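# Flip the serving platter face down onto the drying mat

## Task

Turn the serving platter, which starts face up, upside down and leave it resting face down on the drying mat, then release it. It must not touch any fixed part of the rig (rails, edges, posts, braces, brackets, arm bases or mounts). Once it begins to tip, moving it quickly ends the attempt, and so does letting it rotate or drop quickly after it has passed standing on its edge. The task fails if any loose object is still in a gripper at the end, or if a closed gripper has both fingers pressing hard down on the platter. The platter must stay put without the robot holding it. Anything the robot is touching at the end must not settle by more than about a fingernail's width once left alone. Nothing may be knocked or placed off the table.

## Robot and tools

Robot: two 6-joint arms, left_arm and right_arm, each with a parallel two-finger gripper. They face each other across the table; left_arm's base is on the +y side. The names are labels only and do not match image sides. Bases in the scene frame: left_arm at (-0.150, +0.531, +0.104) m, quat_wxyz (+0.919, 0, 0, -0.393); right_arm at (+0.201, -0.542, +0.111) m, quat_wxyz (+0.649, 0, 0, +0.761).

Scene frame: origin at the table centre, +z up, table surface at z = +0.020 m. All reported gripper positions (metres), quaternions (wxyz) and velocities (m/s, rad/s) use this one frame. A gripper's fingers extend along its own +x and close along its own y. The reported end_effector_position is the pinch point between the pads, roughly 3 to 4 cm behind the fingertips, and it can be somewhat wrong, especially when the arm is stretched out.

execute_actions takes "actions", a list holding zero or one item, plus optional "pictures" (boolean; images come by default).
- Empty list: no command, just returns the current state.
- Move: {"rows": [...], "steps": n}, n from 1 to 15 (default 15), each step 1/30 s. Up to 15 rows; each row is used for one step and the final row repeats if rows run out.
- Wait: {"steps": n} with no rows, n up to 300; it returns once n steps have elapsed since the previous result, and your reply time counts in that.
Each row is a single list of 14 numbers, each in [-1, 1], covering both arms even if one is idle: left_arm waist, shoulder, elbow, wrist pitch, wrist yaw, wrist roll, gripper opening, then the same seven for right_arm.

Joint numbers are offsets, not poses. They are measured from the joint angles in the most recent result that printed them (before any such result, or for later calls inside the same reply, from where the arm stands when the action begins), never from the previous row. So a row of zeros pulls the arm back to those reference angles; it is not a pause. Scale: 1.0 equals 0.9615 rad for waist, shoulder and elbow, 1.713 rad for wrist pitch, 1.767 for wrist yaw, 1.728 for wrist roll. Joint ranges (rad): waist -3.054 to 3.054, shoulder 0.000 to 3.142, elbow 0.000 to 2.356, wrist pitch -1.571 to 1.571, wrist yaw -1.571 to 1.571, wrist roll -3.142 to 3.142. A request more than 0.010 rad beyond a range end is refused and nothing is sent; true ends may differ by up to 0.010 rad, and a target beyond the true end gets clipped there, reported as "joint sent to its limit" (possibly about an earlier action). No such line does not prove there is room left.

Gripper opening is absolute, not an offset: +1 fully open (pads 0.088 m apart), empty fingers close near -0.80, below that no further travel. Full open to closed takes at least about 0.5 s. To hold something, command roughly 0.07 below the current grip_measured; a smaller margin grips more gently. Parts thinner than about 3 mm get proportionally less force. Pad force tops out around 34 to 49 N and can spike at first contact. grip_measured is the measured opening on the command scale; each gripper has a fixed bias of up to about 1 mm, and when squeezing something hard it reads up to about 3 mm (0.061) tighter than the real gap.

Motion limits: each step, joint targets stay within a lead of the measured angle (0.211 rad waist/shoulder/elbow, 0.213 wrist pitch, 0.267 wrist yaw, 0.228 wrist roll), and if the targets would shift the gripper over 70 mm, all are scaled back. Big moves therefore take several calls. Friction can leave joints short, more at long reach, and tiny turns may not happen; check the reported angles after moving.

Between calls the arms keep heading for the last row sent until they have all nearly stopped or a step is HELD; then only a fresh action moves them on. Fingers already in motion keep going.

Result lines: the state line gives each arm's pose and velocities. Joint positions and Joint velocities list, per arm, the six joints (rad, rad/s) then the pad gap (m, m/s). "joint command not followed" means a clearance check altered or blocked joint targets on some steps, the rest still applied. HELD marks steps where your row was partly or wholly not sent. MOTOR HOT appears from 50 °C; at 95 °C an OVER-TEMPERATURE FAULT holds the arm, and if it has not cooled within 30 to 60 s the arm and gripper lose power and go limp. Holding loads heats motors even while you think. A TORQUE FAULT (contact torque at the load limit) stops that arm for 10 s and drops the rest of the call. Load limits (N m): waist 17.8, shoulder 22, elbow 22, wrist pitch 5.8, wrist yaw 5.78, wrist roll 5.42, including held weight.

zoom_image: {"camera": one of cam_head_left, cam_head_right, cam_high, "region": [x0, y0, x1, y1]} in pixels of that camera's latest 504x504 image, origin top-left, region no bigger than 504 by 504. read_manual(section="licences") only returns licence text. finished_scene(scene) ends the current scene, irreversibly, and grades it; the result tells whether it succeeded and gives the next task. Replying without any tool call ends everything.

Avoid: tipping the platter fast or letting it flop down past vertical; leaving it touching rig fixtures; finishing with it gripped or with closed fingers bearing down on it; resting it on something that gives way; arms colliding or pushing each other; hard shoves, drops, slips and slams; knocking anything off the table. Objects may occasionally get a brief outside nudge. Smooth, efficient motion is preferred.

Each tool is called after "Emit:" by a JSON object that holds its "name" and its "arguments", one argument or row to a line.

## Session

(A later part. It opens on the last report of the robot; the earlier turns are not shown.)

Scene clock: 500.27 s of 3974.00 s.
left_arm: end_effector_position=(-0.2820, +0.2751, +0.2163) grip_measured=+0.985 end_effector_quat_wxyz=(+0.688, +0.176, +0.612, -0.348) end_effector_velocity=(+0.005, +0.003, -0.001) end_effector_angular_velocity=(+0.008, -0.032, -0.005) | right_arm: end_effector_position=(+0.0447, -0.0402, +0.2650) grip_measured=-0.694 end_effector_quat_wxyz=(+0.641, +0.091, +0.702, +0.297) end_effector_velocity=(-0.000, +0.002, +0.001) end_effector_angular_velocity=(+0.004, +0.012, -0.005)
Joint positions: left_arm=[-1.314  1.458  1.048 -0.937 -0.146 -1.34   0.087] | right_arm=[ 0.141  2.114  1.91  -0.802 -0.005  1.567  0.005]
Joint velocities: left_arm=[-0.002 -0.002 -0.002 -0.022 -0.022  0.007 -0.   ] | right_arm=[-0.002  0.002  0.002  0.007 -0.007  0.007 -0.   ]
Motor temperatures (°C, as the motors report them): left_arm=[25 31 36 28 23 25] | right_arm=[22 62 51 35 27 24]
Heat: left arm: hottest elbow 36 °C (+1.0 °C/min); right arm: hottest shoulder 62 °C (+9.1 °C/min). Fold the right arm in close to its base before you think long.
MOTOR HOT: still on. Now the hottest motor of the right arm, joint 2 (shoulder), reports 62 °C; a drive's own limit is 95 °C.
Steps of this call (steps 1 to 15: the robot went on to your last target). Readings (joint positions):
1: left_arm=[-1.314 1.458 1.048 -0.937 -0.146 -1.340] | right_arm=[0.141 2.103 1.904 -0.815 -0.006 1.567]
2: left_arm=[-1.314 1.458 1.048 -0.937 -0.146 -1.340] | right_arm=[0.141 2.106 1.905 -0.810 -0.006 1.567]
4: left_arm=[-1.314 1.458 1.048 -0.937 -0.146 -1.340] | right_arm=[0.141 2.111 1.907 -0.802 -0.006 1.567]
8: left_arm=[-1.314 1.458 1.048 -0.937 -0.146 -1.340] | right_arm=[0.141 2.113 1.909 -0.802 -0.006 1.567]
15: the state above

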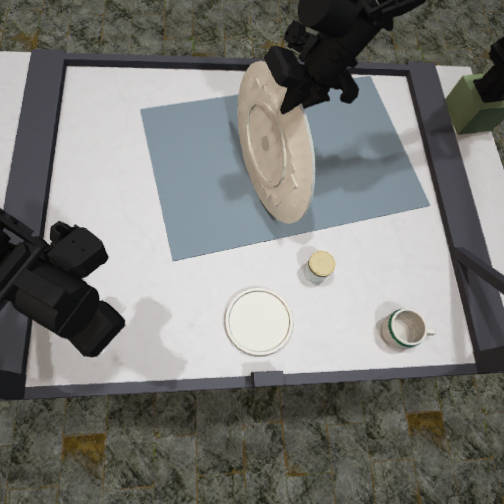

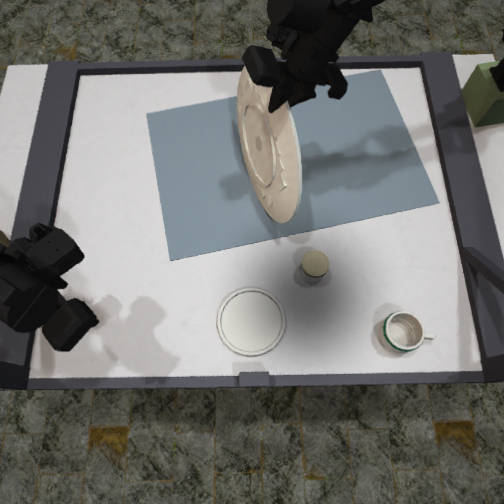

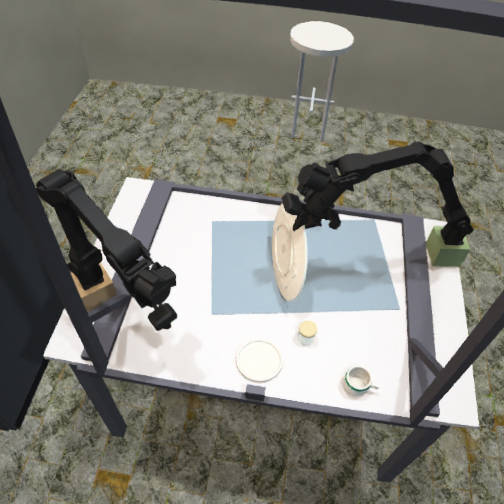

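Emit:
{"name": "execute_actions", "arguments": {
  "actions": [
    {"rows": [[0,0,0,0,0,0,1,0,-0.043,0.046,0.023,0,0,-0.82],[0,0,0,0,0,0,1,0,-0.051,0.028,0.03,0,0,-0.82],[0,0,0,0,0,0,1,0,-0.058,0.01,0.036,0,0,-0.82],[0,0,0,0,0,0,1,0,-0.066,-0.008,0.043,0,0,-0.82],[0,0,0,0,0,0,1,0,-0.073,-0.027,0.049,0,0,-0.82],[0,0,0,0,0,0,1,0,-0.081,-0.045,0.055,0,0,-0.82],[0,0,0,0,0,0,1,0,-0.088,-0.063,0.062,0,0,-0.82],[0,0,0,0,0,0,1,0,-0.096,-0.081,0.068,0,0,-0.82],[0,0,0,0,0,0,1,0,-0.103,-0.099,0.075,0,0,-0.82],[0,0,0,0,0,0,1,0,-0.111,-0.117,0.081,0,0,-0.82],[0,0,0,0,0,0,1,0,-0.118,-0.135,0.087,0,0,-0.82],[0,0,0,0,0,0,1,0,-0.126,-0.153,0.094,0,0,-0.82],[0,0,0,0,0,0,1,0,-0.133,-0.171,0.1,0,0,-0.82],[0,0,0,0,0,0,1,0,-0.141,-0.19,0.107,0,0,-0.82],[0,0,0,0,0,0,1,0,-0.148,-0.208,0.113,0,0,-0.82]], "steps": 15}
  ],
  "pictures": false
}}

Emit:
{"name": "execute_actions", "arguments": {
  "actions": [
    {"rows": [[0,0,0,0,0,0,1,0,-0.061,-0.045,0.039,0,0,-0.82],[0,0,0,0,0,0,1,0,-0.068,-0.06,0.045,0,0,-0.82],[0,0,0,0,0,0,1,0,-0.075,-0.075,0.052,0,0,-0.82],[0,0,0,0,0,0,1,0,-0.082,-0.09,0.059,0,0,-0.82],[0,0,0,0,0,0,1,0,-0.089,-0.105,0.066,0,0,-0.82],[0,0,0,0,0,0,1,0,-0.096,-0.12,0.072,0,0,-0.82],[0,0,0,0,0,0,1,0,-0.103,-0.135,0.079,0,0,-0.82],[0,0,0,0,0,0,1,0,-0.11,-0.15,0.086,0,0,-0.82],[0,0,0,0,0,0,1,0,-0.117,-0.165,0.092,0,0,-0.82],[0,0,0,0,0,0,1,0,-0.124,-0.18,0.099,0,0,-0.82],[0,0,0,0,0,0,1,0,-0.131,-0.195,0.106,0,0,-0.82],[0,0,0,0,0,0,1,0,-0.138,-0.21,0.112,0,0,-0.82],[0,0,0,0,0,0,1,0,-0.145,-0.225,0.119,0,0,-0.82],[0,0,0,0,0,0,1,0,-0.152,-0.24,0.126,0,0,-0.82],[0,0,0,0,0,0,1,0,-0.159,-0.255,0.133,0,0,-0.82]], "steps": 15}
  ],
  "pictures": false
}}

Emit:
{"name": "execute_actions", "arguments": {
  "actions": [
    {"steps": 15}
  ]
}}

Scene clock: 530.33 s of 3974.00 s.
left_arm: end_effector_position=(-0.2820, +0.2751, +0.2163) grip_measured=+0.985 end_effector_quat_wxyz=(+0.688, +0.176, +0.612, -0.348) end_effector_velocity=(-0.002, +0.000, +0.000) end_effector_angular_velocity=(-0.003, +0.012, +0.003) | right_arm: end_effector_position=(+0.0469, -0.0459, +0.2574) grip_measured=-0.694 end_effector_quat_wxyz=(+0.633, +0.108, +0.700, +0.312) end_effector_velocity=(+0.015, -0.039, -0.020) end_effector_angular_velocity=(+0.095, +0.031, +0.003)
Joint positions: left_arm=[-1.314  1.458  1.048 -0.937 -0.146 -1.34   0.087] | right_arm=[ 0.14   2.051  1.76  -0.669 -0.005  1.567  0.005]
Joint velocities: left_arm=[-0.002 -0.002 -0.002  0.007  0.007 -0.007 -0.   ] | right_arm=[-0.007 -0.242 -0.486  0.344 -0.007 -0.007  0.   ]
Motor temperatures (°C, as the motors report them): left_arm=[25 31 36 28 23 25] | right_arm=[22 69 57 42 27 24]
Heat: left arm: hottest elbow 36 °C (+1.0 °C/min); right arm: hottest shoulder 69 °C (+13.0 °C/min). Fold the right arm in close to its base before you think long.
MOTOR HOT: still on. Now the hottest motor of the right arm, joint 2 (shoulder), reports 69 °C; a drive's own limit is 95 °C.
Steps of this call (steps 1 to 15: the robot went on to your last target; steps 16 to 90: nothing new was sent; then 26.57 s passed at rest; steps 91 to 105: all 15 steps of this action). Readings (joint positions):
91: left_arm=[-1.314 1.458 1.048 -0.937 -0.146 -1.340] | right_arm=[0.140 2.114 1.910 -0.802 -0.005 1.567]
92: left_arm=[-1.314 1.458 1.048 -0.937 -0.146 -1.340] | right_arm=[0.140 2.114 1.910 -0.800 -0.005 1.567]
94: left_arm=[-1.314 1.458 1.048 -0.937 -0.146 -1.340] | right_arm=[0.140 2.114 1.907 -0.790 -0.005 1.567]
98: left_arm=[-1.314 1.458 1.048 -0.937 -0.146 -1.340] | right_arm=[0.140 2.104 1.869 -0.748 -0.005 1.567]
105: the state above

Scene clock: 530.83 s of 3974.00 s.
left_arm: end_effector_position=(-0.2820, +0.2751, +0.2163) grip_measured=+0.985 end_effector_quat_wxyz=(+0.688, +0.176, +0.612, -0.348) end_effector_velocity=(-0.000, +0.003, -0.001) end_effector_angular_velocity=(+0.010, +0.008, +0.017) | right_arm: end_effector_position=(+0.0512, -0.0594, +0.2489) grip_measured=-0.694 end_effector_quat_wxyz=(+0.624, +0.129, +0.696, +0.331) end_effector_velocity=(+0.012, -0.038, -0.020) end_effector_angular_velocity=(+0.105, +0.033, +0.008)
Joint positions: left_arm=[-1.314  1.458  1.048 -0.937 -0.146 -1.34   0.087] | right_arm=[ 0.14   1.959  1.563 -0.503 -0.005  1.567  0.005]
Joint velocities: left_arm=[-0.002 -0.002 -0.002 -0.007  0.007 -0.022 -0.   ] | right_arm=[-0.002 -0.203 -0.422  0.33  -0.007 -0.007 -0.   ]
Motor temperatures (°C, as the motors report them): left_arm=[25 31 36 28 23 25] | right_arm=[22 69 56 42 27 24]
Heat: left arm: hottest elbow 36 °C (+1.0 °C/min); right arm: hottest shoulder 69 °C (+13.1 °C/min). Fold the right arm in close to its base before you think long.
MOTOR HOT: still on. Now the hottest motor of the right arm, joint 2 (shoulder), reports 69 °C; a drive's own limit is 95 °C.
Steps of this call (steps 1 to 15: all 15 steps of this action). Readings (joint positions):
1: left_arm=[-1.314 1.458 1.048 -0.937 -0.146 -1.340] | right_arm=[0.140 2.045 1.747 -0.660 -0.005 1.567]
2: left_arm=[-1.314 1.458 1.048 -0.937 -0.146 -1.340] | right_arm=[0.140 2.041 1.736 -0.650 -0.005 1.567]
4: left_arm=[-1.314 1.458 1.048 -0.937 -0.146 -1.340] | right_arm=[0.140 2.031 1.714 -0.629 -0.005 1.567]
8: left_arm=[-1.314 1.458 1.048 -0.937 -0.146 -1.340] | right_arm=[0.140 2.006 1.661 -0.585 -0.005 1.567]
15: the state above

Scene clock: 531.33 s of 3974.00 s.
left_arm: end_effector_position=(-0.2820, +0.2751, +0.2163) grip_measured=+0.985 end_effector_quat_wxyz=(+0.688, +0.176, +0.612, -0.348) end_effector_velocity=(+0.003, +0.001, +0.001) end_effector_angular_velocity=(-0.002, -0.005, +0.011) | right_arm: end_effector_position=(+0.0525, -0.0635, +0.2468) grip_measured=-0.694 end_effector_quat_wxyz=(+0.621, +0.135, +0.695, +0.337) end_effector_velocity=(+0.003, -0.003, -0.002) end_effector_angular_velocity=(-0.009, -0.013, -0.001)
Joint positions: left_arm=[-1.314  1.458  1.048 -0.937 -0.146 -1.34   0.087] | right_arm=[ 0.14   1.935  1.512 -0.459 -0.005  1.567  0.005]
Joint velocities: left_arm=[ 0.002 -0.007 -0.002 -0.007 -0.007 -0.007 -0.   ] | right_arm=[-0.002 -0.007 -0.012 -0.007  0.007 -0.007 -0.   ]
Motor temperatures (°C, as the motors report them): left_arm=[25 31 36 28 23 25] | right_arm=[22 69 56 42 27 24]
Heat: left arm: hottest elbow 36 °C (+1.0 °C/min); right arm: hottest shoulder 69 °C (+13.0 °C/min). Fold the right arm in close to its base before you think long.
MOTOR HOT: still on. Now the hottest motor of the right arm, joint 2 (shoulder), reports 69 °C; a drive's own limit is 95 °C.
Steps of this call (steps 1 to 15: the robot went on to your last target). Readings (joint positions):
1: left_arm=[-1.314 1.458 1.048 -0.937 -0.146 -1.340] | right_arm=[0.140 1.953 1.550 -0.493 -0.005 1.567]
2: left_arm=[-1.314 1.458 1.048 -0.937 -0.146 -1.340] | right_arm=[0.140 1.949 1.541 -0.485 -0.005 1.567]
4: left_arm=[-1.314 1.458 1.048 -0.937 -0.146 -1.340] | right_arm=[0.140 1.943 1.528 -0.474 -0.005 1.567]
8: left_arm=[-1.314 1.458 1.048 -0.937 -0.146 -1.340] | right_arm=[0.140 1.937 1.517 -0.464 -0.005 1.567]
15: the state above

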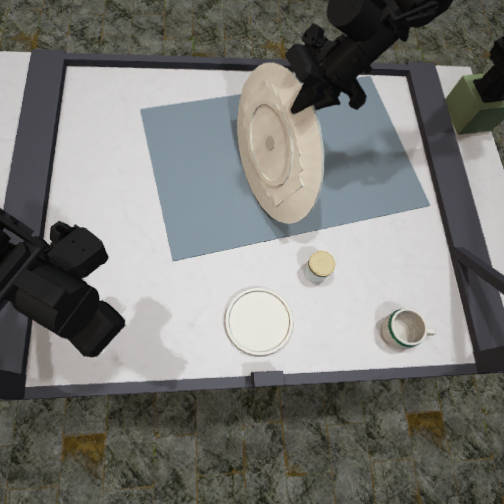

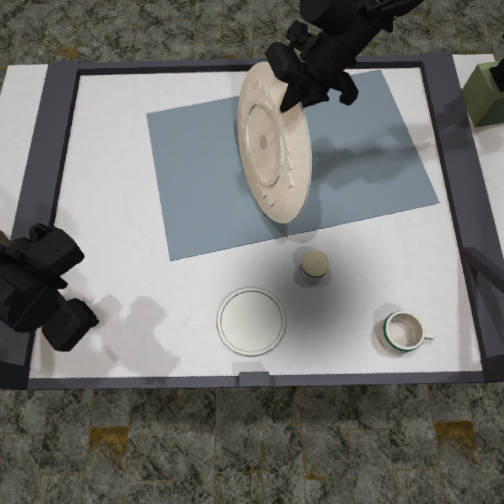

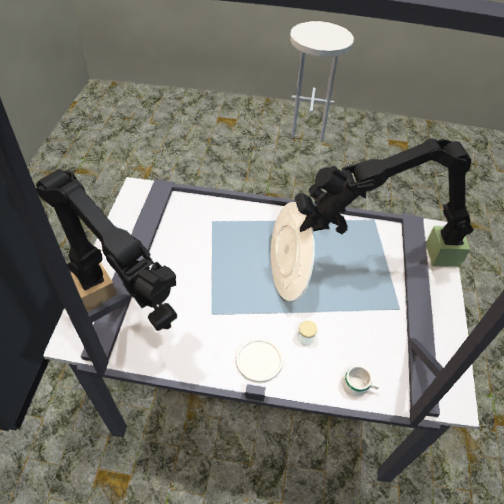

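Emit:
{"name": "execute_actions", "arguments": {
  "actions": [
    {"rows": [[0,0,0,0,0,0,1,0,-0.043,-0.011,0.019,0,0,-0.82],[0,0,0,0,0,0,1,0,-0.051,-0.027,0.027,0,0,-0.82],[0,0,0,0,0,0,1,0,-0.059,-0.043,0.036,0,0,-0.82],[0,0,0,0,0,0,1,0,-0.067,-0.059,0.044,0,0,-0.82],[0,0,0,0,0,0,1,0,-0.075,-0.075,0.053,0,0,-0.82],[0,0,0,0,0,0,1,0,-0.083,-0.091,0.062,0,0,-0.82],[0,0,0,0,0,0,1,0,-0.091,-0.107,0.07,0,0,-0.82],[0,0,0,0,0,0,1,0,-0.099,-0.123,0.079,0,0,-0.82],[0,0,0,0,0,0,1,0,-0.107,-0.139,0.087,0,0,-0.82],[0,0,0,0,0,0,1,0,-0.115,-0.155,0.096,0,0,-0.82],[0,0,0,0,0,0,1,0,-0.122,-0.171,0.105,0,0,-0.82],[0,0,0,0,0,0,1,0,-0.129,-0.187,0.113,0,0,-0.82],[0,0,0,0,0,0,1,0,-0.136,-0.203,0.122,0,0,-0.82],[0,0,0,0,0,0,1,0,-0.143,-0.219,0.13,0,0,-0.82],[0,0,0,0,0,0,1,0,-0.15,-0.235,0.139,0,0,-0.82]], "steps": 15}
  ],
  "pictures": false
}}

Emit:
{"name": "execute_actions", "arguments": {
  "actions": [
    {"rows": [[0,0,0,0,0,0,1,0,-0.066,-0.069,0.05,0,0,-0.82],[0,0,0,0,0,0,1,0,-0.072,-0.085,0.059,0,0,-0.82],[0,0,0,0,0,0,1,0,-0.078,-0.101,0.067,0,0,-0.82],[0,0,0,0,0,0,1,0,-0.084,-0.117,0.076,0,0,-0.82],[0,0,0,0,0,0,1,0,-0.09,-0.133,0.084,0,0,-0.82],[0,0,0,0,0,0,1,0,-0.096,-0.149,0.093,0,0,-0.82],[0,0,0,0,0,0,1,0,-0.102,-0.165,0.102,0,0,-0.82],[0,0,0,0,0,0,1,0,-0.108,-0.181,0.11,0,0,-0.82],[0,0,0,0,0,0,1,0,-0.114,-0.197,0.119,0,0,-0.82],[0,0,0,0,0,0,1,0,-0.12,-0.213,0.127,0,0,-0.82],[0,0,0,0,0,0,1,0,-0.125,-0.229,0.136,0,0,-0.82],[0,0,0,0,0,0,1,0,-0.13,-0.245,0.145,0,0,-0.82],[0,0,0,0,0,0,1,0,-0.135,-0.261,0.153,0,0,-0.82],[0,0,0,0,0,0,1,0,-0.14,-0.277,0.162,0,0,-0.82],[0,0,0,0,0,0,1,0,-0.145,-0.293,0.17,0,0,-0.82]], "steps": 15}
  ],
  "pictures": false
}}

Emit:
{"name": "execute_actions", "arguments": {
  "actions": [
    {"steps": 15}
  ]
}}

Scene clock: 543.40 s of 3974.00 s.
left_arm: end_effector_position=(-0.2820, +0.2751, +0.2163) grip_measured=+0.985 end_effector_quat_wxyz=(+0.688, +0.176, +0.612, -0.348) end_effector_velocity=(+0.002, -0.002, +0.001) end_effector_angular_velocity=(-0.018, -0.009, +0.024) | right_arm: end_effector_position=(+0.0566, -0.0771, +0.2396) grip_measured=-0.694 end_effector_quat_wxyz=(+0.609, +0.159, +0.690, +0.358) end_effector_velocity=(+0.010, -0.038, -0.020) end_effector_angular_velocity=(+0.167, +0.063, +0.018)
Joint positions: left_arm=[-1.314  1.458  1.048 -0.937 -0.146 -1.34   0.087] | right_arm=[ 0.14   1.855  1.335 -0.293 -0.005  1.567  0.005]
Joint velocities: left_arm=[-0.002 -0.002 -0.002  0.007 -0.022 -0.022 -0.   ] | right_arm=[-0.002 -0.198 -0.452  0.432 -0.022 -0.007 -0.   ]
Motor temperatures (°C, as the motors report them): left_arm=[25 31 36 28 23 25] | right_arm=[22 69 52 42 27 24]
Heat: left arm: hottest elbow 36 °C (+1.0 °C/min); right arm: hottest shoulder 69 °C (+11.0 °C/min). Fold the right arm in close to its base before you think long.
MOTOR HOT: still on. Now the hottest motor of the right arm, joint 2 (shoulder), reports 69 °C; a drive's own limit is 95 °C.
Steps of this call (steps 1 to 15: the robot went on to your last target; steps 16 to 90: nothing new was sent; then 8.57 s passed at rest; steps 91 to 105: all 15 steps of this action). Readings (joint positions):
91: left_arm=[-1.314 1.458 1.048 -0.937 -0.146 -1.340] | right_arm=[0.140 1.934 1.509 -0.456 -0.005 1.567]
92: left_arm=[-1.314 1.458 1.048 -0.937 -0.146 -1.340] | right_arm=[0.140 1.932 1.504 -0.451 -0.005 1.567]
94: left_arm=[-1.314 1.458 1.048 -0.937 -0.146 -1.340] | right_arm=[0.140 1.924 1.487 -0.436 -0.005 1.567]
98: left_arm=[-1.314 1.458 1.048 -0.937 -0.146 -1.340] | right_arm=[0.140 1.901 1.438 -0.390 -0.005 1.567]
105: the state above

Scene clock: 543.90 s of 3974.00 s.
left_arm: end_effector_position=(-0.2820, +0.2751, +0.2163) grip_measured=+0.985 end_effector_quat_wxyz=(+0.688, +0.176, +0.612, -0.348) end_effector_velocity=(+0.001, +0.005, -0.001) end_effector_angular_velocity=(+0.022, -0.003, +0.003) | right_arm: end_effector_position=(+0.0629, -0.0975, +0.2248) grip_measured=-0.694 end_effector_quat_wxyz=(+0.594, +0.188, +0.682, +0.383) end_effector_velocity=(+0.016, -0.051, -0.039) end_effector_angular_velocity=(+0.123, +0.026, +0.018)
Joint positions: left_arm=[-1.314  1.458  1.048 -0.937 -0.146 -1.34   0.087] | right_arm=[ 0.14   1.77   1.108 -0.067 -0.005  1.567  0.005]
Joint velocities: left_arm=[-0.002 -0.002 -0.002 -0.022  0.007 -0.007  0.   ] | right_arm=[-0.002 -0.159 -0.452  0.418 -0.007 -0.022 -0.   ]
Motor temperatures (°C, as the motors report them): left_arm=[25 31 36 28 23 25] | right_arm=[22 69 52 42 27 24]
Heat: left arm: hottest elbow 36 °C (+1.0 °C/min); right arm: hottest shoulder 69 °C (+11.1 °C/min). Fold the right arm in close to its base before you think long.
MOTOR HOT: still on. Now the hottest motor of the right arm, joint 2 (shoulder), reports 69 °C; a drive's own limit is 95 °C.
Steps of this call (steps 1 to 15: all 15 steps of this action). Readings (joint positions):
1: left_arm=[-1.314 1.458 1.048 -0.937 -0.146 -1.340] | right_arm=[0.140 1.850 1.320 -0.278 -0.005 1.567]
2: left_arm=[-1.314 1.458 1.048 -0.937 -0.146 -1.340] | right_arm=[0.140 1.844 1.304 -0.263 -0.005 1.567]
4: left_arm=[-1.314 1.458 1.048 -0.937 -0.146 -1.340] | right_arm=[0.140 1.832 1.274 -0.234 -0.005 1.567]
8: left_arm=[-1.314 1.458 1.048 -0.937 -0.146 -1.340] | right_arm=[0.140 1.808 1.214 -0.174 -0.005 1.567]
15: the state above

Scene clock: 544.40 s of 3974.00 s.
left_arm: end_effector_position=(-0.2820, +0.2751, +0.2163) grip_measured=+0.985 end_effector_quat_wxyz=(+0.688, +0.176, +0.612, -0.348) end_effector_velocity=(+0.003, +0.002, -0.002) end_effector_angular_velocity=(+0.007, -0.014, -0.003) | right_arm: end_effector_position=(+0.0646, -0.1030, +0.2207) grip_measured=-0.694 end_effector_quat_wxyz=(+0.590, +0.194, +0.680, +0.389) end_effector_velocity=(+0.001, -0.002, -0.005) end_effector_angular_velocity=(-0.010, +0.008, -0.002)
Joint positions: left_arm=[-1.314  1.458  1.048 -0.937 -0.146 -1.34   0.087] | right_arm=[ 0.14   1.752  1.054 -0.012 -0.005  1.567  0.005]
Joint velocities: left_arm=[ 0.002 -0.002 -0.007 -0.007 -0.007  0.007 -0.   ] | right_arm=[-0.002  0.002 -0.012  0.007 -0.007  0.007 -0.   ]
Motor temperatures (°C, as the motors report them): left_arm=[25 31 36 28 23 25] | right_arm=[22 69 52 42 27 24]
Heat: left arm: hottest elbow 36 °C (+1.0 °C/min); right arm: hottest shoulder 69 °C (+11.0 °C/min). Fold the right arm in close to its base before you think long.
MOTOR HOT: still on. Now the hottest motor of the right arm, joint 2 (shoulder), reports 69 °C; a drive's own limit is 95 °C.
Steps of this call (steps 1 to 15: the robot went on to your last target). Readings (joint positions):
1: left_arm=[-1.314 1.458 1.048 -0.937 -0.146 -1.340] | right_arm=[0.140 1.765 1.095 -0.055 -0.005 1.567]
2: left_arm=[-1.314 1.458 1.048 -0.937 -0.146 -1.340] | right_arm=[0.140 1.761 1.084 -0.045 -0.005 1.567]
4: left_arm=[-1.314 1.458 1.048 -0.937 -0.146 -1.340] | right_arm=[0.140 1.757 1.071 -0.031 -0.005 1.567]
8: left_arm=[-1.314 1.458 1.048 -0.937 -0.146 -1.340] | right_arm=[0.140 1.753 1.059 -0.018 -0.005 1.567]
15: the state above

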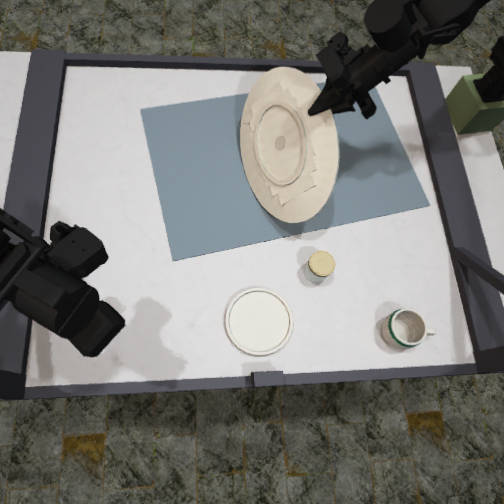

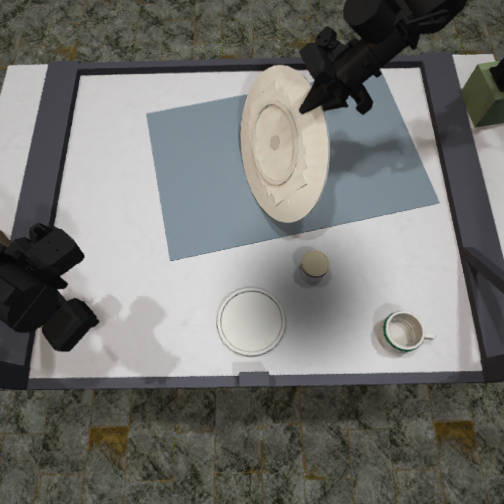

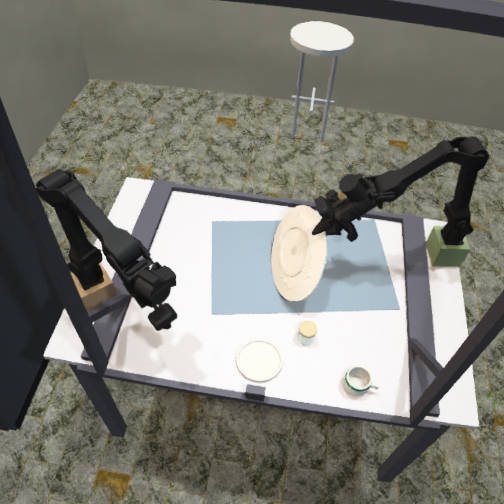

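Emit:
{"name": "execute_actions", "arguments": {
  "actions": [
    {"rows": [[0,0,0,0,0,0,1,0,-0.039,-0.014,0.016,0,0,-0.82],[0,0,0,0,0,0,1,0,-0.041,-0.027,0.026,0,0,-0.82],[0,0,0,0,0,0,1,0,-0.043,-0.041,0.036,0,0,-0.82],[0,0,0,0,0,0,1,0,-0.045,-0.055,0.046,0,0,-0.82],[0,0,0,0,0,0,1,0,-0.047,-0.068,0.056,0,0,-0.82],[0,0,0,0,0,0,1,0,-0.049,-0.082,0.067,0,0,-0.82],[0,0,0,0,0,0,1,0,-0.051,-0.096,0.077,0,0,-0.82],[0,0,0,0,0,0,1,0,-0.053,-0.11,0.087,0,0,-0.82],[0,0,0,0,0,0,1,0,-0.055,-0.123,0.097,0,0,-0.82],[0,0,0,0,0,0,1,0,-0.057,-0.137,0.107,0,0,-0.82],[0,0,0,0,0,0,1,0,-0.059,-0.151,0.117,0,0,-0.82],[0,0,0,0,0,0,1,0,-0.061,-0.164,0.127,0,0,-0.82],[0,0,0,0,0,0,1,0,-0.063,-0.178,0.137,0,0,-0.82],[0,0,0,0,0,0,1,0,-0.065,-0.192,0.147,0,0,-0.82],[0,0,0,0,0,0,1,0,-0.067,-0.205,0.157,0,0,-0.82]], "steps": 15}
  ],
  "pictures": false
}}

Emit:
{"name": "execute_actions", "arguments": {
  "actions": [
    {"rows": [[0,0,0,0,0,0,1,0,-0.03,-0.056,0.054,0,0,-0.82],[0,0,0,0,0,0,1,0,-0.03,-0.067,0.064,0,0,-0.82],[0,0,0,0,0,0,1,0,-0.029,-0.079,0.074,0,0,-0.82],[0,0,0,0,0,0,1,0,-0.028,-0.09,0.084,0,0,-0.82],[0,0,0,0,0,0,1,0,-0.027,-0.101,0.094,0,0,-0.82],[0,0,0,0,0,0,1,0,-0.026,-0.112,0.103,0,0,-0.82],[0,0,0,0,0,0,1,0,-0.025,-0.123,0.113,0,0,-0.82],[0,0,0,0,0,0,1,0,-0.024,-0.135,0.123,0,0,-0.82],[0,0,0,0,0,0,1,0,-0.023,-0.146,0.133,0,0,-0.82],[0,0,0,0,0,0,1,0,-0.022,-0.157,0.143,0,0,-0.82],[0,0,0,0,0,0,1,0,-0.021,-0.168,0.153,0,0,-0.82],[0,0,0,0,0,0,1,0,-0.02,-0.179,0.163,0,0,-0.82],[0,0,0,0,0,0,1,0,-0.019,-0.191,0.173,0,0,-0.82],[0,0,0,0,0,0,1,0,-0.018,-0.202,0.183,0,0,-0.82],[0,0,0,0,0,0,1,0,-0.017,-0.213,0.193,0,0,-0.82]], "steps": 15}
  ],
  "pictures": false
}}

Emit:
{"name": "execute_actions", "arguments": {
  "actions": [
    {"steps": 15}
  ]
}}

Scene clock: 561.70 s of 3974.00 s.
left_arm: end_effector_position=(-0.2820, +0.2751, +0.2163) grip_measured=+0.985 end_effector_quat_wxyz=(+0.688, +0.176, +0.612, -0.348) end_effector_velocity=(+0.001, +0.001, +0.001) end_effector_angular_velocity=(-0.002, -0.005, +0.006) | right_arm: end_effector_position=(+0.0683, -0.1150, +0.2089) grip_measured=-0.694 end_effector_quat_wxyz=(+0.575, +0.220, +0.672, +0.411) end_effector_velocity=(+0.011, -0.037, -0.036) end_effector_angular_velocity=(+0.165, +0.037, +0.016)
Joint positions: left_arm=[-1.314  1.458  1.048 -0.937 -0.146 -1.34   0.087] | right_arm=[ 0.14   1.721  0.905  0.182 -0.005  1.567  0.005]
Joint velocities: left_arm=[-0.002 -0.002  0.002 -0.007 -0.007 -0.007 -0.   ] | right_arm=[-0.002 -0.061 -0.383  0.491 -0.007 -0.022 -0.   ]
Motor temperatures (°C, as the motors report them): left_arm=[25 31 36 28 23 25] | right_arm=[22 66 47 41 27 24]
Heat: left arm: hottest elbow 36 °C (+0.0 °C/min); right arm: hottest shoulder 66 °C (+3.0 °C/min). Fold the right arm in close to its base before you think long.
MOTOR HOT: still on. Now the hottest motor of the right arm, joint 2 (shoulder), reports 66 °C; a drive's own limit is 95 °C.
Steps of this call (steps 1 to 15: the robot went on to your last target; steps 16 to 90: nothing new was sent; then 13.80 s passed at rest; steps 91 to 105: all 15 steps of this action). Readings (joint positions):
91: left_arm=[-1.314 1.458 1.048 -0.937 -0.146 -1.340] | right_arm=[0.140 1.751 1.051 -0.009 -0.005 1.567]
92: left_arm=[-1.314 1.458 1.048 -0.937 -0.146 -1.340] | right_arm=[0.140 1.751 1.048 -0.003 -0.005 1.567]
94: left_arm=[-1.314 1.458 1.048 -0.937 -0.146 -1.340] | right_arm=[0.140 1.747 1.034 0.015 -0.005 1.567]
98: left_arm=[-1.314 1.458 1.048 -0.937 -0.146 -1.340] | right_arm=[0.140 1.738 0.992 0.069 -0.005 1.567]
105: the state above

Scene clock: 562.20 s of 3974.00 s.
left_arm: end_effector_position=(-0.2820, +0.2751, +0.2163) grip_measured=+0.985 end_effector_quat_wxyz=(+0.688, +0.176, +0.612, -0.348) end_effector_velocity=(-0.000, +0.003, -0.002) end_effector_angular_velocity=(+0.014, +0.002, +0.003) | right_arm: end_effector_position=(+0.0728, -0.1294, +0.1938) grip_measured=-0.694 end_effector_quat_wxyz=(+0.556, +0.250, +0.661, +0.437) end_effector_velocity=(+0.013, -0.034, -0.028) end_effector_angular_velocity=(+0.173, +0.043, -0.005)
Joint positions: left_arm=[-1.314  1.458  1.048 -0.937 -0.146 -1.34   0.087] | right_arm=[ 0.14   1.715  0.738  0.434 -0.005  1.567  0.005]
Joint velocities: left_arm=[-0.002  0.002 -0.002 -0.007  0.007 -0.007  0.   ] | right_arm=[-0.002 -0.002 -0.33   0.505  0.007 -0.007 -0.   ]
Motor temperatures (°C, as the motors report them): left_arm=[25 31 36 28 23 25] | right_arm=[22 66 47 41 27 24]
Heat: left arm: hottest elbow 36 °C (+0.0 °C/min); right arm: hottest shoulder 66 °C (+3.0 °C/min). Fold the right arm in close to its base before you think long.
MOTOR HOT: still on. Now the hottest motor of the right arm, joint 2 (shoulder), reports 66 °C; a drive's own limit is 95 °C.
Steps of this call (steps 1 to 15: all 15 steps of this action). Readings (joint positions):
1: left_arm=[-1.314 1.458 1.048 -0.937 -0.146 -1.340] | right_arm=[0.140 1.719 0.892 0.199 -0.005 1.567]
2: left_arm=[-1.314 1.458 1.048 -0.937 -0.146 -1.340] | right_arm=[0.140 1.718 0.881 0.215 -0.005 1.567]
4: left_arm=[-1.314 1.458 1.048 -0.937 -0.146 -1.340] | right_arm=[0.140 1.717 0.859 0.248 -0.005 1.567]
8: left_arm=[-1.314 1.458 1.048 -0.937 -0.146 -1.340] | right_arm=[0.140 1.715 0.815 0.315 -0.005 1.567]
15: the state above

Scene clock: 562.70 s of 3974.00 s.
left_arm: end_effector_position=(-0.2820, +0.2751, +0.2163) grip_measured=+0.985 end_effector_quat_wxyz=(+0.688, +0.176, +0.612, -0.348) end_effector_velocity=(-0.000, +0.001, -0.001) end_effector_angular_velocity=(+0.002, +0.009, +0.008) | right_arm: end_effector_position=(+0.0740, -0.1336, +0.1903) grip_measured=-0.694 end_effector_quat_wxyz=(+0.551, +0.257, +0.659, +0.443) end_effector_velocity=(+0.001, -0.002, -0.000) end_effector_angular_velocity=(-0.001, +0.010, +0.000)
Joint positions: left_arm=[-1.314  1.458  1.048 -0.937 -0.146 -1.34   0.087] | right_arm=[ 0.14   1.716  0.699  0.495 -0.005  1.567  0.005]
Joint velocities: left_arm=[ 0.002 -0.002 -0.007  0.007  0.007 -0.007 -0.   ] | right_arm=[-0.002 -0.007 -0.012  0.007 -0.007  0.007 -0.   ]
Motor temperatures (°C, as the motors report them): left_arm=[25 31 36 28 23 25] | right_arm=[22 65 47 41 27 24]
Heat: left arm: hottest elbow 36 °C (+0.0 °C/min); right arm: hottest shoulder 65 °C (+2.1 °C/min). Fold the right arm in close to its base before you think long.
MOTOR HOT: still on. Now the hottest motor of the right arm, joint 2 (shoulder), reports 65 °C; a drive's own limit is 95 °C.
Steps of this call (steps 1 to 15: the robot went on to your last target). Readings (joint positions):
1: left_arm=[-1.314 1.458 1.048 -0.937 -0.146 -1.340] | right_arm=[0.140 1.715 0.728 0.448 -0.005 1.567]
2: left_arm=[-1.314 1.458 1.048 -0.937 -0.146 -1.340] | right_arm=[0.140 1.715 0.721 0.459 -0.005 1.567]
4: left_arm=[-1.314 1.458 1.048 -0.937 -0.146 -1.340] | right_arm=[0.140 1.715 0.711 0.474 -0.005 1.567]
8: left_arm=[-1.314 1.458 1.048 -0.937 -0.146 -1.340] | right_arm=[0.140 1.715 0.703 0.488 -0.005 1.567]
15: the state above

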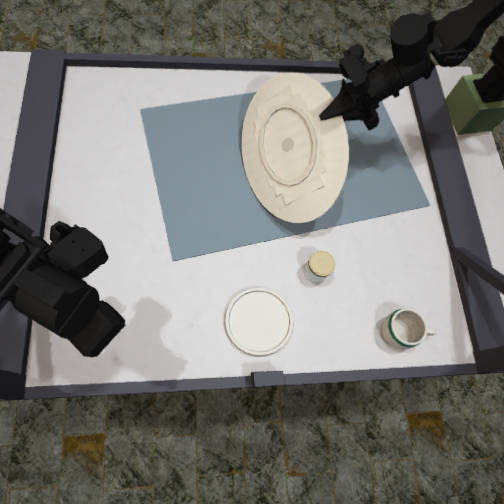

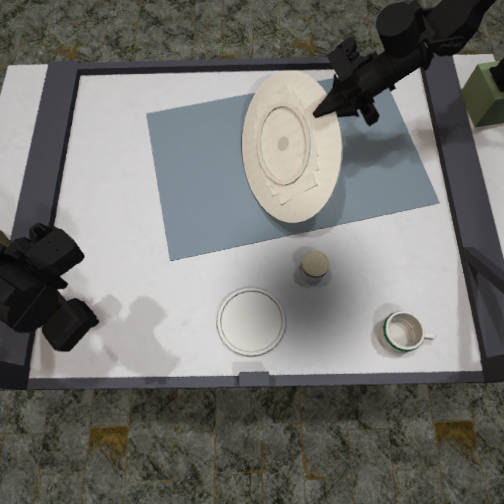

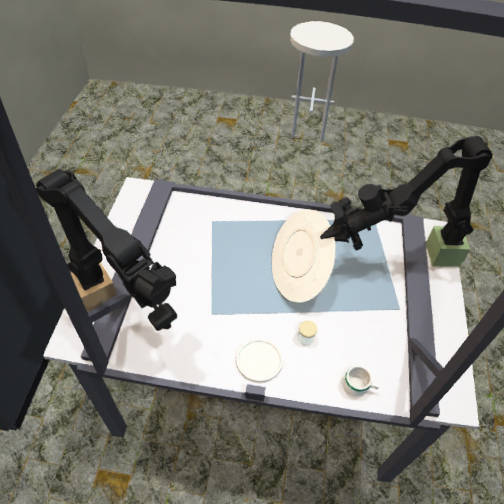

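Emit:
{"name": "execute_actions", "arguments": {
  "actions": [
    {"rows": [[0,0,0,0,0,0,1,0,-0.013,0.003,0.011,0,0,-0.76],[0,0,0,0,0,0,1,0,-0.013,0.003,0.011,0,0,-0.74],[0,0,0,0,0,0,1,0,-0.013,0.003,0.011,0,0,-0.72],[0,0,0,0,0,0,1,0,-0.013,0.003,0.011,0,0,-0.7],[0,0,0,0,0,0,1,0,-0.013,0.003,0.011,0,0,-0.68],[0,0,0,0,0,0,1,0,-0.013,0.003,0.011,0,0,-0.66],[0,0,0,0,0,0,1,0,-0.013,0.003,0.011,0,0,-0.64],[0,0,0,0,0,0,1,0,-0.013,0.003,0.011,0,0,-0.62],[0,0,0,0,0,0,1,0,-0.013,0.003,0.011,0,0,-0.6],[0,0,0,0,0,0,1,0,-0.013,0.003,0.011,0,0,-0.58],[0,0,0,0,0,0,1,0,-0.013,0.003,0.011,0,0,-0.56],[0,0,0,0,0,0,1,0,-0.013,0.003,0.011,0,0,-0.54],[0,0,0,0,0,0,1,0,-0.013,0.003,0.011,0,0,-0.52],[0,0,0,0,0,0,1,0,-0.013,0.003,0.011,0,0,-0.5],[0,0,0,0,0,0,1,0,-0.013,0.003,0.011,0,0,-0.48]], "steps": 15}
  ],
  "pictures": false
}}

Emit:
{"name": "execute_actions", "arguments": {
  "actions": [
    {"rows": [[0,0,0,0,0,0,1,0,-0.013,0.003,0.011,0,0,-0.45],[0,0,0,0,0,0,1,0,-0.013,0.003,0.011,0,0,-0.42],[0,0,0,0,0,0,1,0,-0.013,0.003,0.011,0,0,-0.39],[0,0,0,0,0,0,1,0,-0.013,0.003,0.011,0,0,-0.36],[0,0,0,0,0,0,1,0,-0.013,0.003,0.011,0,0,-0.33],[0,0,0,0,0,0,1,0,-0.013,0.003,0.011,0,0,-0.3],[0,0,0,0,0,0,1,0,-0.013,0.003,0.011,0,0,-0.27],[0,0,0,0,0,0,1,0,-0.013,0.003,0.011,0,0,-0.24],[0,0,0,0,0,0,1,0,-0.013,0.003,0.011,0,0,-0.21],[0,0,0,0,0,0,1,0,-0.013,0.003,0.011,0,0,-0.18],[0,0,0,0,0,0,1,0,-0.013,0.003,0.011,0,0,-0.15],[0,0,0,0,0,0,1,0,-0.013,0.003,0.011,0,0,-0.12],[0,0,0,0,0,0,1,0,-0.013,0.003,0.011,0,0,-0.09],[0,0,0,0,0,0,1,0,-0.013,0.003,0.011,0,0,-0.06],[0,0,0,0,0,0,1,0,-0.013,0.003,0.011,0,0,-0.03]], "steps": 15}
  ]
}}

Emit:
{"name": "zoom_image", "arguments": {
  "camera": "cam_head_left",
  "region": [230, 40, 430, 240]
}}

Scene clock: 585.03 s of 3974.00 s.
left_arm: end_effector_position=(-0.2820, +0.2751, +0.2163) grip_measured=+0.985 end_effector_quat_wxyz=(+0.688, +0.176, +0.612, -0.348) end_effector_velocity=(+0.001, +0.000, +0.000) end_effector_angular_velocity=(-0.010, -0.000, +0.006) | right_arm: end_effector_position=(+0.0744, -0.1347, +0.1887) grip_measured=-0.556 end_effector_quat_wxyz=(+0.552, +0.256, +0.659, +0.442) end_effector_velocity=(+0.000, -0.001, -0.001) end_effector_angular_velocity=(-0.006, -0.005, +0.008)
Joint positions: left_arm=[-1.314  1.458  1.048 -0.937 -0.146 -1.34   0.087] | right_arm=[ 0.14   1.716  0.695  0.496 -0.005  1.567  0.012]
Joint velocities: left_arm=[-0.002 -0.007 -0.007  0.007 -0.007 -0.007 -0.   ] | right_arm=[-0.002 -0.002 -0.002 -0.007 -0.007 -0.007  0.029]
Motor temperatures (°C, as the motors report them): left_arm=[25 31 36 28 23 25] | right_arm=[22 57 43 44 27 24]
Heat: left arm: hottest elbow 36 °C (+0.0 °C/min); right arm: hottest shoulder 57 °C (-11.0 °C/min). Fold the right arm in close to its base before you think long.
MOTOR HOT: still on. Now the hottest motor of the right arm, joint 2 (shoulder), reports 57 °C; a drive's own limit is 95 °C.
Steps of this call (steps 1 to 15: the robot went on to your last target; steps 16 to 90: nothing new was sent; then 18.83 s passed at rest; steps 91 to 105: all 15 steps of this action). Readings (joint positions):
91: left_arm=[-1.314 1.458 1.048 -0.937 -0.146 -1.340] | right_arm=[0.140 1.716 0.698 0.496 -0.005 1.567]
92: left_arm=[-1.314 1.458 1.048 -0.937 -0.146 -1.340] | right_arm=[0.140 1.716 0.698 0.497 -0.005 1.567]
94: left_arm=[-1.314 1.458 1.048 -0.937 -0.146 -1.340] | right_arm=[0.140 1.716 0.698 0.497 -0.005 1.567]
98: left_arm=[-1.314 1.458 1.048 -0.937 -0.146 -1.340] | right_arm=[0.140 1.716 0.698 0.497 -0.005 1.567]
105: the state above

Scene clock: 585.53 s of 3974.00 s.
left_arm: end_effector_position=(-0.2820, +0.2751, +0.2163) grip_measured=+0.985 end_effector_quat_wxyz=(+0.688, +0.176, +0.612, -0.348) end_effector_velocity=(+0.005, -0.001, +0.000) end_effector_angular_velocity=(-0.013, -0.032, +0.013) | right_arm: end_effector_position=(+0.0747, -0.1359, +0.1872) grip_measured=-0.144 end_effector_quat_wxyz=(+0.553, +0.254, +0.660, +0.441) end_effector_velocity=(+0.003, -0.002, -0.004) end_effector_angular_velocity=(-0.013, -0.033, +0.018)
Joint positions: left_arm=[-1.314  1.458  1.048 -0.937 -0.146 -1.34   0.087] | right_arm=[ 0.14   1.716  0.691  0.496 -0.005  1.567  0.032]
Joint velocities: left_arm=[-0.002 -0.002 -0.002 -0.007 -0.037 -0.007 -0.   ] | right_arm=[-0.007 -0.002 -0.002 -0.022 -0.007 -0.037  0.043]
Motor temperatures (°C, as the motors report them): left_arm=[25 31 36 28 23 25] | right_arm=[22 57 43 44 27 24]
Heat: left arm: hottest elbow 36 °C (+0.0 °C/min); right arm: hottest shoulder 57 °C (-11.1 °C/min). Fold the right arm in close to its base before you think long.
MOTOR HOT: still on. Now the hottest motor of the right arm, joint 2 (shoulder), reports 57 °C; a drive's own limit is 95 °C.
Steps of this call (steps 1 to 15: all 15 steps of this action). Readings (joint positions):
1: left_arm=[-1.314 1.458 1.048 -0.937 -0.146 -1.340] | right_arm=[0.140 1.716 0.695 0.496 -0.005 1.567]
2: left_arm=[-1.314 1.458 1.048 -0.937 -0.146 -1.340] | right_arm=[0.140 1.716 0.694 0.496 -0.005 1.567]
4: left_arm=[-1.314 1.458 1.048 -0.937 -0.146 -1.340] | right_arm=[0.140 1.716 0.694 0.496 -0.005 1.567]
8: left_arm=[-1.314 1.458 1.048 -0.937 -0.146 -1.340] | right_arm=[0.140 1.716 0.692 0.496 -0.005 1.567]
15: the state above

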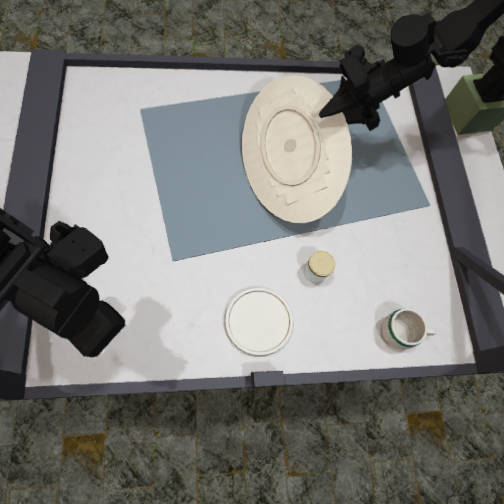

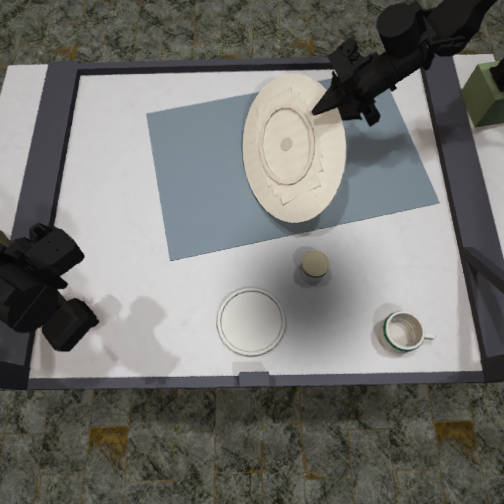

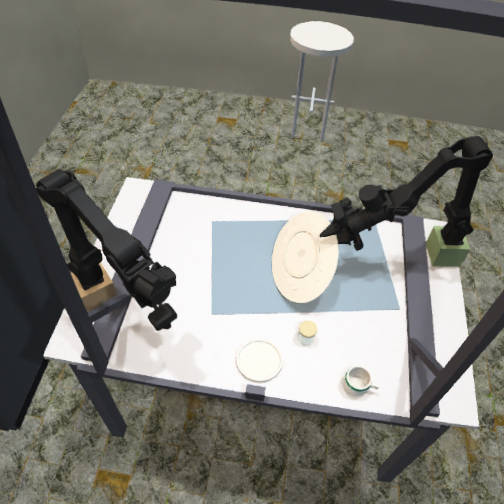

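Region (230, 40, 430, 240) of cam_head_left's 504x504 image, scaled by 2.520, with more detail than that image has.

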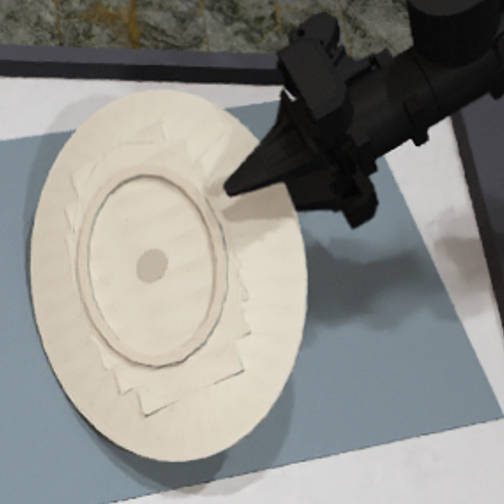

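Emit:
{"name": "execute_actions", "arguments": {
  "actions": [
    {"rows": [[0,0,0,0,0,0,1,0,-0.011,0.004,0.013,0,0,-0.02],[0,0,0,0,0,0,1,0,-0.01,0.001,0.014,0,0,-0.01],[0,0,0,0,0,0,1,0,-0.009,-0.002,0.016,0,0,0.01],[0,0,0,0,0,0,1,0,-0.008,-0.005,0.017,0,0,0.02],[0,0,0,0,0,0,1,0,-0.007,-0.008,0.019,0,0,0.03],[0,0,0,0,0,0,1,0,-0.006,-0.011,0.02,0,0,0.04],[0,0,0,0,0,0,1,0,-0.005,-0.014,0.022,0,0,0.05],[0,0,0,0,0,0,1,0,-0.004,-0.017,0.024,0,0,0.06],[0,0,0,0,0,0,1,0,-0.003,-0.02,0.025,0,0,0.08],[0,0,0,0,0,0,1,0,-0.002,-0.023,0.027,0,0,0.09],[0,0,0,0,0,0,1,0,-0.001,-0.026,0.028,0,0,0.1],[0,0,0,0,0,0,1,0,0,-0.029,0.03,0,0,0.11],[0,0,0,0,0,0,1,0,0.001,-0.032,0.031,0,0,0.12],[0,0,0,0,0,0,1,0,0.002,-0.035,0.033,0,0,0.14],[0,0,0,0,0,0,1,0,0.003,-0.038,0.035,0,0,0.15]], "steps": 15}
  ],
  "pictures": false
}}

Emit:
{"name": "execute_actions", "arguments": {
  "actions": [
    {"rows": [[0,0,0,0,0,0,1,0,-0.006,-0.007,0.02,0,0,0.16],[0,0,0,0,0,0,1,0,-0.005,-0.01,0.021,0,0,0.17],[0,0,0,0,0,0,1,0,-0.004,-0.013,0.023,0,0,0.18],[0,0,0,0,0,0,1,0,-0.003,-0.016,0.024,0,0,0.19],[0,0,0,0,0,0,1,0,-0.002,-0.019,0.026,0,0,0.21],[0,0,0,0,0,0,1,0,-0.001,-0.022,0.027,0,0,0.22],[0,0,0,0,0,0,1,0,0,-0.025,0.029,0,0,0.23],[0,0,0,0,0,0,1,0,0.001,-0.028,0.031,0,0,0.24],[0,0,0,0,0,0,1,0,0.002,-0.031,0.032,0,0,0.25],[0,0,0,0,0,0,1,0,0.003,-0.034,0.034,0,0,0.27],[0,0,0,0,0,0,1,0,0.004,-0.037,0.035,0,0,0.28],[0,0,0,0,0,0,1,0,0.005,-0.04,0.037,0,0,0.29],[0,0,0,0,0,0,1,0,0.006,-0.043,0.038,0,0,0.3],[0,0,0,0,0,0,1,0,0.007,-0.046,0.04,0,0,0.31],[0,0,0,0,0,0,1,0,0.008,-0.049,0.042,0,0,0.32]], "steps": 15}
  ],
  "pictures": false
}}

Emit:
{"name": "execute_actions", "arguments": {
  "actions": [
    {"rows": [[0,0,0,0,0,0,1,0,-0.006,-0.007,0.02,0,0,0.34],[0,0,0,0,0,0,1,0,-0.005,-0.01,0.021,0,0,0.35],[0,0,0,0,0,0,1,0,-0.004,-0.013,0.023,0,0,0.36],[0,0,0,0,0,0,1,0,-0.003,-0.016,0.024,0,0,0.37],[0,0,0,0,0,0,1,0,-0.002,-0.019,0.026,0,0,0.38],[0,0,0,0,0,0,1,0,-0.001,-0.022,0.027,0,0,0.4],[0,0,0,0,0,0,1,0,0,-0.025,0.029,0,0,0.41],[0,0,0,0,0,0,1,0,0.001,-0.028,0.031,0,0,0.42],[0,0,0,0,0,0,1,0,0.002,-0.031,0.032,0,0,0.43],[0,0,0,0,0,0,1,0,0.003,-0.034,0.034,0,0,0.44],[0,0,0,0,0,0,1,0,0.004,-0.037,0.035,0,0,0.45],[0,0,0,0,0,0,1,0,0.005,-0.04,0.037,0,0,0.47],[0,0,0,0,0,0,1,0,0.006,-0.043,0.038,0,0,0.48],[0,0,0,0,0,0,1,0,0.007,-0.046,0.04,0,0,0.49],[0,0,0,0,0,0,1,0,0.008,-0.049,0.042,0,0,0.5]], "steps": 15}
  ],
  "pictures": false
}}

Emit:
{"name": "execute_actions", "arguments": {
  "actions": [
    {"steps": 12}
  ]
}}

Emit:
{"name": "zoom_image", "arguments": {
  "camera": "cam_head_left",
  "region": [230, 40, 430, 240]
}}

Scene clock: 611.70 s of 3974.00 s.
left_arm: end_effector_position=(-0.2820, +0.2751, +0.2163) grip_measured=+0.985 end_effector_quat_wxyz=(+0.688, +0.176, +0.612, -0.348) end_effector_velocity=(-0.000, -0.001, +0.000) end_effector_angular_velocity=(-0.010, -0.000, +0.006) | right_arm: end_effector_position=(+0.0763, -0.1411, +0.1804) grip_measured=+0.103 end_effector_quat_wxyz=(+0.554, +0.253, +0.660, +0.440) end_effector_velocity=(+0.004, -0.020, -0.030) end_effector_angular_velocity=(-0.043, -0.003, +0.005)
Joint positions: left_arm=[-1.314  1.458  1.048 -0.937 -0.146 -1.34   0.087] | right_arm=[ 0.14   1.721  0.66   0.528 -0.005  1.567  0.044]
Joint velocities: left_arm=[-0.002 -0.002 -0.002  0.007 -0.007 -0.007 -0.   ] | right_arm=[ 0.002  0.027 -0.095  0.081 -0.007  0.007  0.018]
Motor temperatures (°C, as the motors report them): left_arm=[25 31 36 28 23 25] | right_arm=[22 52 41 47 27 24]
Heat: left arm: hottest elbow 36 °C (+0.0 °C/min); right arm: hottest shoulder 52 °C (-15.2 °C/min). Fold the right arm in close to its base before you think long.
MOTOR HOT: still on. Now the hottest motor of the right arm, joint 2 (shoulder), reports 52 °C; a drive's own limit is 95 °C.
Steps of this call (steps 1 to 15: the robot went on to your last target; steps 16 to 90: nothing new was sent; then 22.67 s passed at rest; steps 91 to 105: all 15 steps of this action). Readings (joint positions):
91: left_arm=[-1.314 1.458 1.048 -0.937 -0.146 -1.340] | right_arm=[0.140 1.716 0.689 0.496 -0.005 1.567]
92: left_arm=[-1.314 1.458 1.048 -0.937 -0.146 -1.340] | right_arm=[0.140 1.716 0.689 0.496 -0.005 1.567]
94: left_arm=[-1.314 1.458 1.048 -0.937 -0.146 -1.340] | right_arm=[0.140 1.716 0.686 0.499 -0.005 1.567]
98: left_arm=[-1.314 1.458 1.048 -0.937 -0.146 -1.340] | right_arm=[0.140 1.717 0.677 0.509 -0.005 1.567]
105: the state above

Scene clock: 612.20 s of 3974.00 s.
left_arm: end_effector_position=(-0.2820, +0.2751, +0.2163) grip_measured=+0.985 end_effector_quat_wxyz=(+0.688, +0.176, +0.612, -0.348) end_effector_velocity=(-0.000, -0.001, -0.001) end_effector_angular_velocity=(-0.006, -0.007, -0.008) | right_arm: end_effector_position=(+0.0786, -0.1485, +0.1693) grip_measured=+0.278 end_effector_quat_wxyz=(+0.556, +0.250, +0.661, +0.438) end_effector_velocity=(+0.007, -0.023, -0.032) end_effector_angular_velocity=(-0.066, -0.010, +0.000)
Joint positions: left_arm=[-1.314  1.458  1.048 -0.937 -0.146 -1.34   0.087] | right_arm=[ 0.14   1.733  0.62   0.571 -0.005  1.567  0.053]
Joint velocities: left_arm=[-0.002  0.002 -0.002  0.007 -0.007  0.007 -0.   ] | right_arm=[-0.002  0.022 -0.095  0.051 -0.007  0.007  0.016]
Motor temperatures (°C, as the motors report them): left_arm=[25 31 36 28 23 25] | right_arm=[22 52 41 47 27 24]
Heat: left arm: hottest elbow 36 °C (+0.0 °C/min); right arm: hottest shoulder 52 °C (-15.1 °C/min). Fold the right arm in close to its base before you think long.
MOTOR HOT: still on. Now the hottest motor of the right arm, joint 2 (shoulder), reports 52 °C; a drive's own limit is 95 °C.
Steps of this call (steps 1 to 15: all 15 steps of this action). Readings (joint positions):
1: left_arm=[-1.314 1.458 1.048 -0.937 -0.146 -1.340] | right_arm=[0.140 1.722 0.657 0.530 -0.005 1.567]
2: left_arm=[-1.314 1.458 1.048 -0.937 -0.146 -1.340] | right_arm=[0.140 1.722 0.654 0.533 -0.005 1.567]
4: left_arm=[-1.314 1.458 1.048 -0.937 -0.146 -1.340] | right_arm=[0.140 1.724 0.649 0.540 -0.005 1.567]
8: left_arm=[-1.314 1.458 1.048 -0.937 -0.146 -1.340] | right_arm=[0.140 1.727 0.641 0.553 -0.005 1.567]
15: the state above

Scene clock: 612.70 s of 3974.00 s.
left_arm: end_effector_position=(-0.2820, +0.2751, +0.2163) grip_measured=+0.985 end_effector_quat_wxyz=(+0.688, +0.176, +0.612, -0.348) end_effector_velocity=(+0.000, +0.001, +0.001) end_effector_angular_velocity=(+0.006, +0.003, -0.006) | right_arm: end_effector_position=(+0.0811, -0.1565, +0.1588) grip_measured=+0.456 end_effector_quat_wxyz=(+0.558, +0.247, +0.662, +0.435) end_effector_velocity=(+0.007, -0.022, -0.029) end_effector_angular_velocity=(-0.052, -0.005, -0.000)
Joint positions: left_arm=[-1.314  1.458  1.048 -0.937 -0.146 -1.34   0.087] | right_arm=[ 0.14   1.745  0.579  0.615 -0.005  1.567  0.061]
Joint velocities: left_arm=[ 0.002 -0.002  0.002 -0.007  0.007  0.007 -0.   ] | right_arm=[-0.002  0.027 -0.09   0.066 -0.007  0.007  0.016]
Motor temperatures (°C, as the motors report them): left_arm=[25 31 36 28 23 25] | right_arm=[22 52 41 47 27 24]
Heat: left arm: hottest elbow 36 °C (+0.0 °C/min); right arm: hottest shoulder 52 °C (-15.2 °C/min). Fold the right arm in close to its base before you think long.
MOTOR HOT: still on. Now the hottest motor of the right arm, joint 2 (shoulder), reports 52 °C; a drive's own limit is 95 °C.
Steps of this call (steps 1 to 15: all 15 steps of this action). Readings (joint positions):
1: left_arm=[-1.314 1.458 1.048 -0.937 -0.146 -1.340] | right_arm=[0.140 1.734 0.617 0.574 -0.005 1.567]
2: left_arm=[-1.314 1.458 1.048 -0.937 -0.146 -1.340] | right_arm=[0.140 1.735 0.615 0.577 -0.005 1.567]
4: left_arm=[-1.314 1.458 1.048 -0.937 -0.146 -1.340] | right_arm=[0.140 1.736 0.610 0.584 -0.005 1.567]
8: left_arm=[-1.314 1.458 1.048 -0.937 -0.146 -1.340] | right_arm=[0.140 1.738 0.600 0.596 -0.005 1.567]
15: the state above

Scene clock: 613.10 s of 3974.00 s.
left_arm: end_effector_position=(-0.2820, +0.2751, +0.2163) grip_measured=+0.985 end_effector_quat_wxyz=(+0.688, +0.176, +0.612, -0.348) end_effector_velocity=(-0.001, -0.003, -0.000) end_effector_angular_velocity=(-0.018, +0.005, +0.006) | right_arm: end_effector_position=(+0.0816, -0.1580, +0.1565) grip_measured=+0.496 end_effector_quat_wxyz=(+0.558, +0.247, +0.663, +0.435) end_effector_velocity=(-0.000, -0.007, -0.008) end_effector_angular_velocity=(-0.041, -0.007, +0.020)
Joint positions: left_arm=[-1.314  1.458  1.048 -0.937 -0.146 -1.34   0.087] | right_arm=[ 0.14   1.749  0.571  0.626 -0.005  1.567  0.063]
Joint velocities: left_arm=[-0.002 -0.002 -0.007  0.022 -0.007 -0.007 -0.   ] | right_arm=[-0.002 -0.002 -0.007 -0.037 -0.022 -0.007  0.   ]
Motor temperatures (°C, as the motors report them): left_arm=[25 31 36 28 23 25] | right_arm=[22 52 41 47 27 24]
Heat: left arm: hottest elbow 36 °C (+0.0 °C/min); right arm: hottest shoulder 52 °C (-15.1 °C/min). Fold the right arm in close to its base before you think long.
MOTOR HOT: still on. Now the hottest motor of the right arm, joint 2 (shoulder), reports 52 °C; a drive's own limit is 95 °C.
Steps of this call (steps 1 to 12: the robot went on to your last target). Readings (joint positions):
1: left_arm=[-1.314 1.458 1.048 -0.937 -0.146 -1.340] | right_arm=[0.140 1.746 0.577 0.617 -0.005 1.567]
2: left_arm=[-1.314 1.458 1.048 -0.937 -0.146 -1.340] | right_arm=[0.140 1.747 0.575 0.619 -0.005 1.567]
4: left_arm=[-1.314 1.458 1.048 -0.937 -0.146 -1.340] | right_arm=[0.140 1.749 0.572 0.622 -0.005 1.567]
8: left_arm=[-1.314 1.458 1.048 -0.937 -0.146 -1.340] | right_arm=[0.140 1.749 0.571 0.625 -0.005 1.567]
12: the state above

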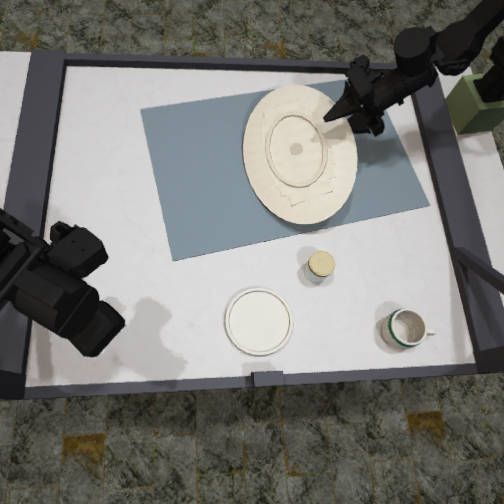

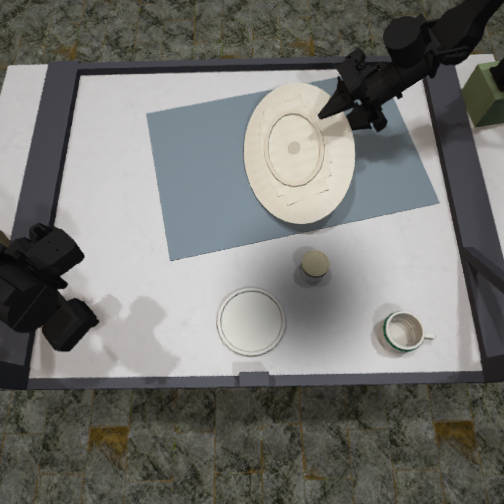

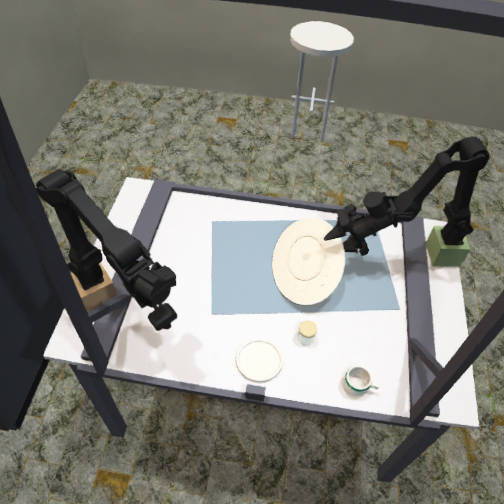

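Region (230, 40, 430, 240) of cam_head_left's 504x504 image, scaled by 2.520, with more detail than that image has.

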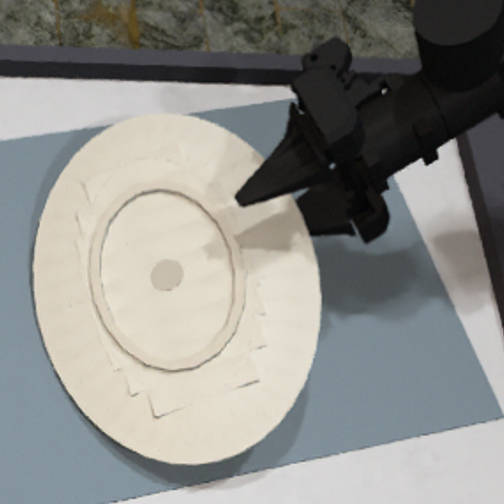

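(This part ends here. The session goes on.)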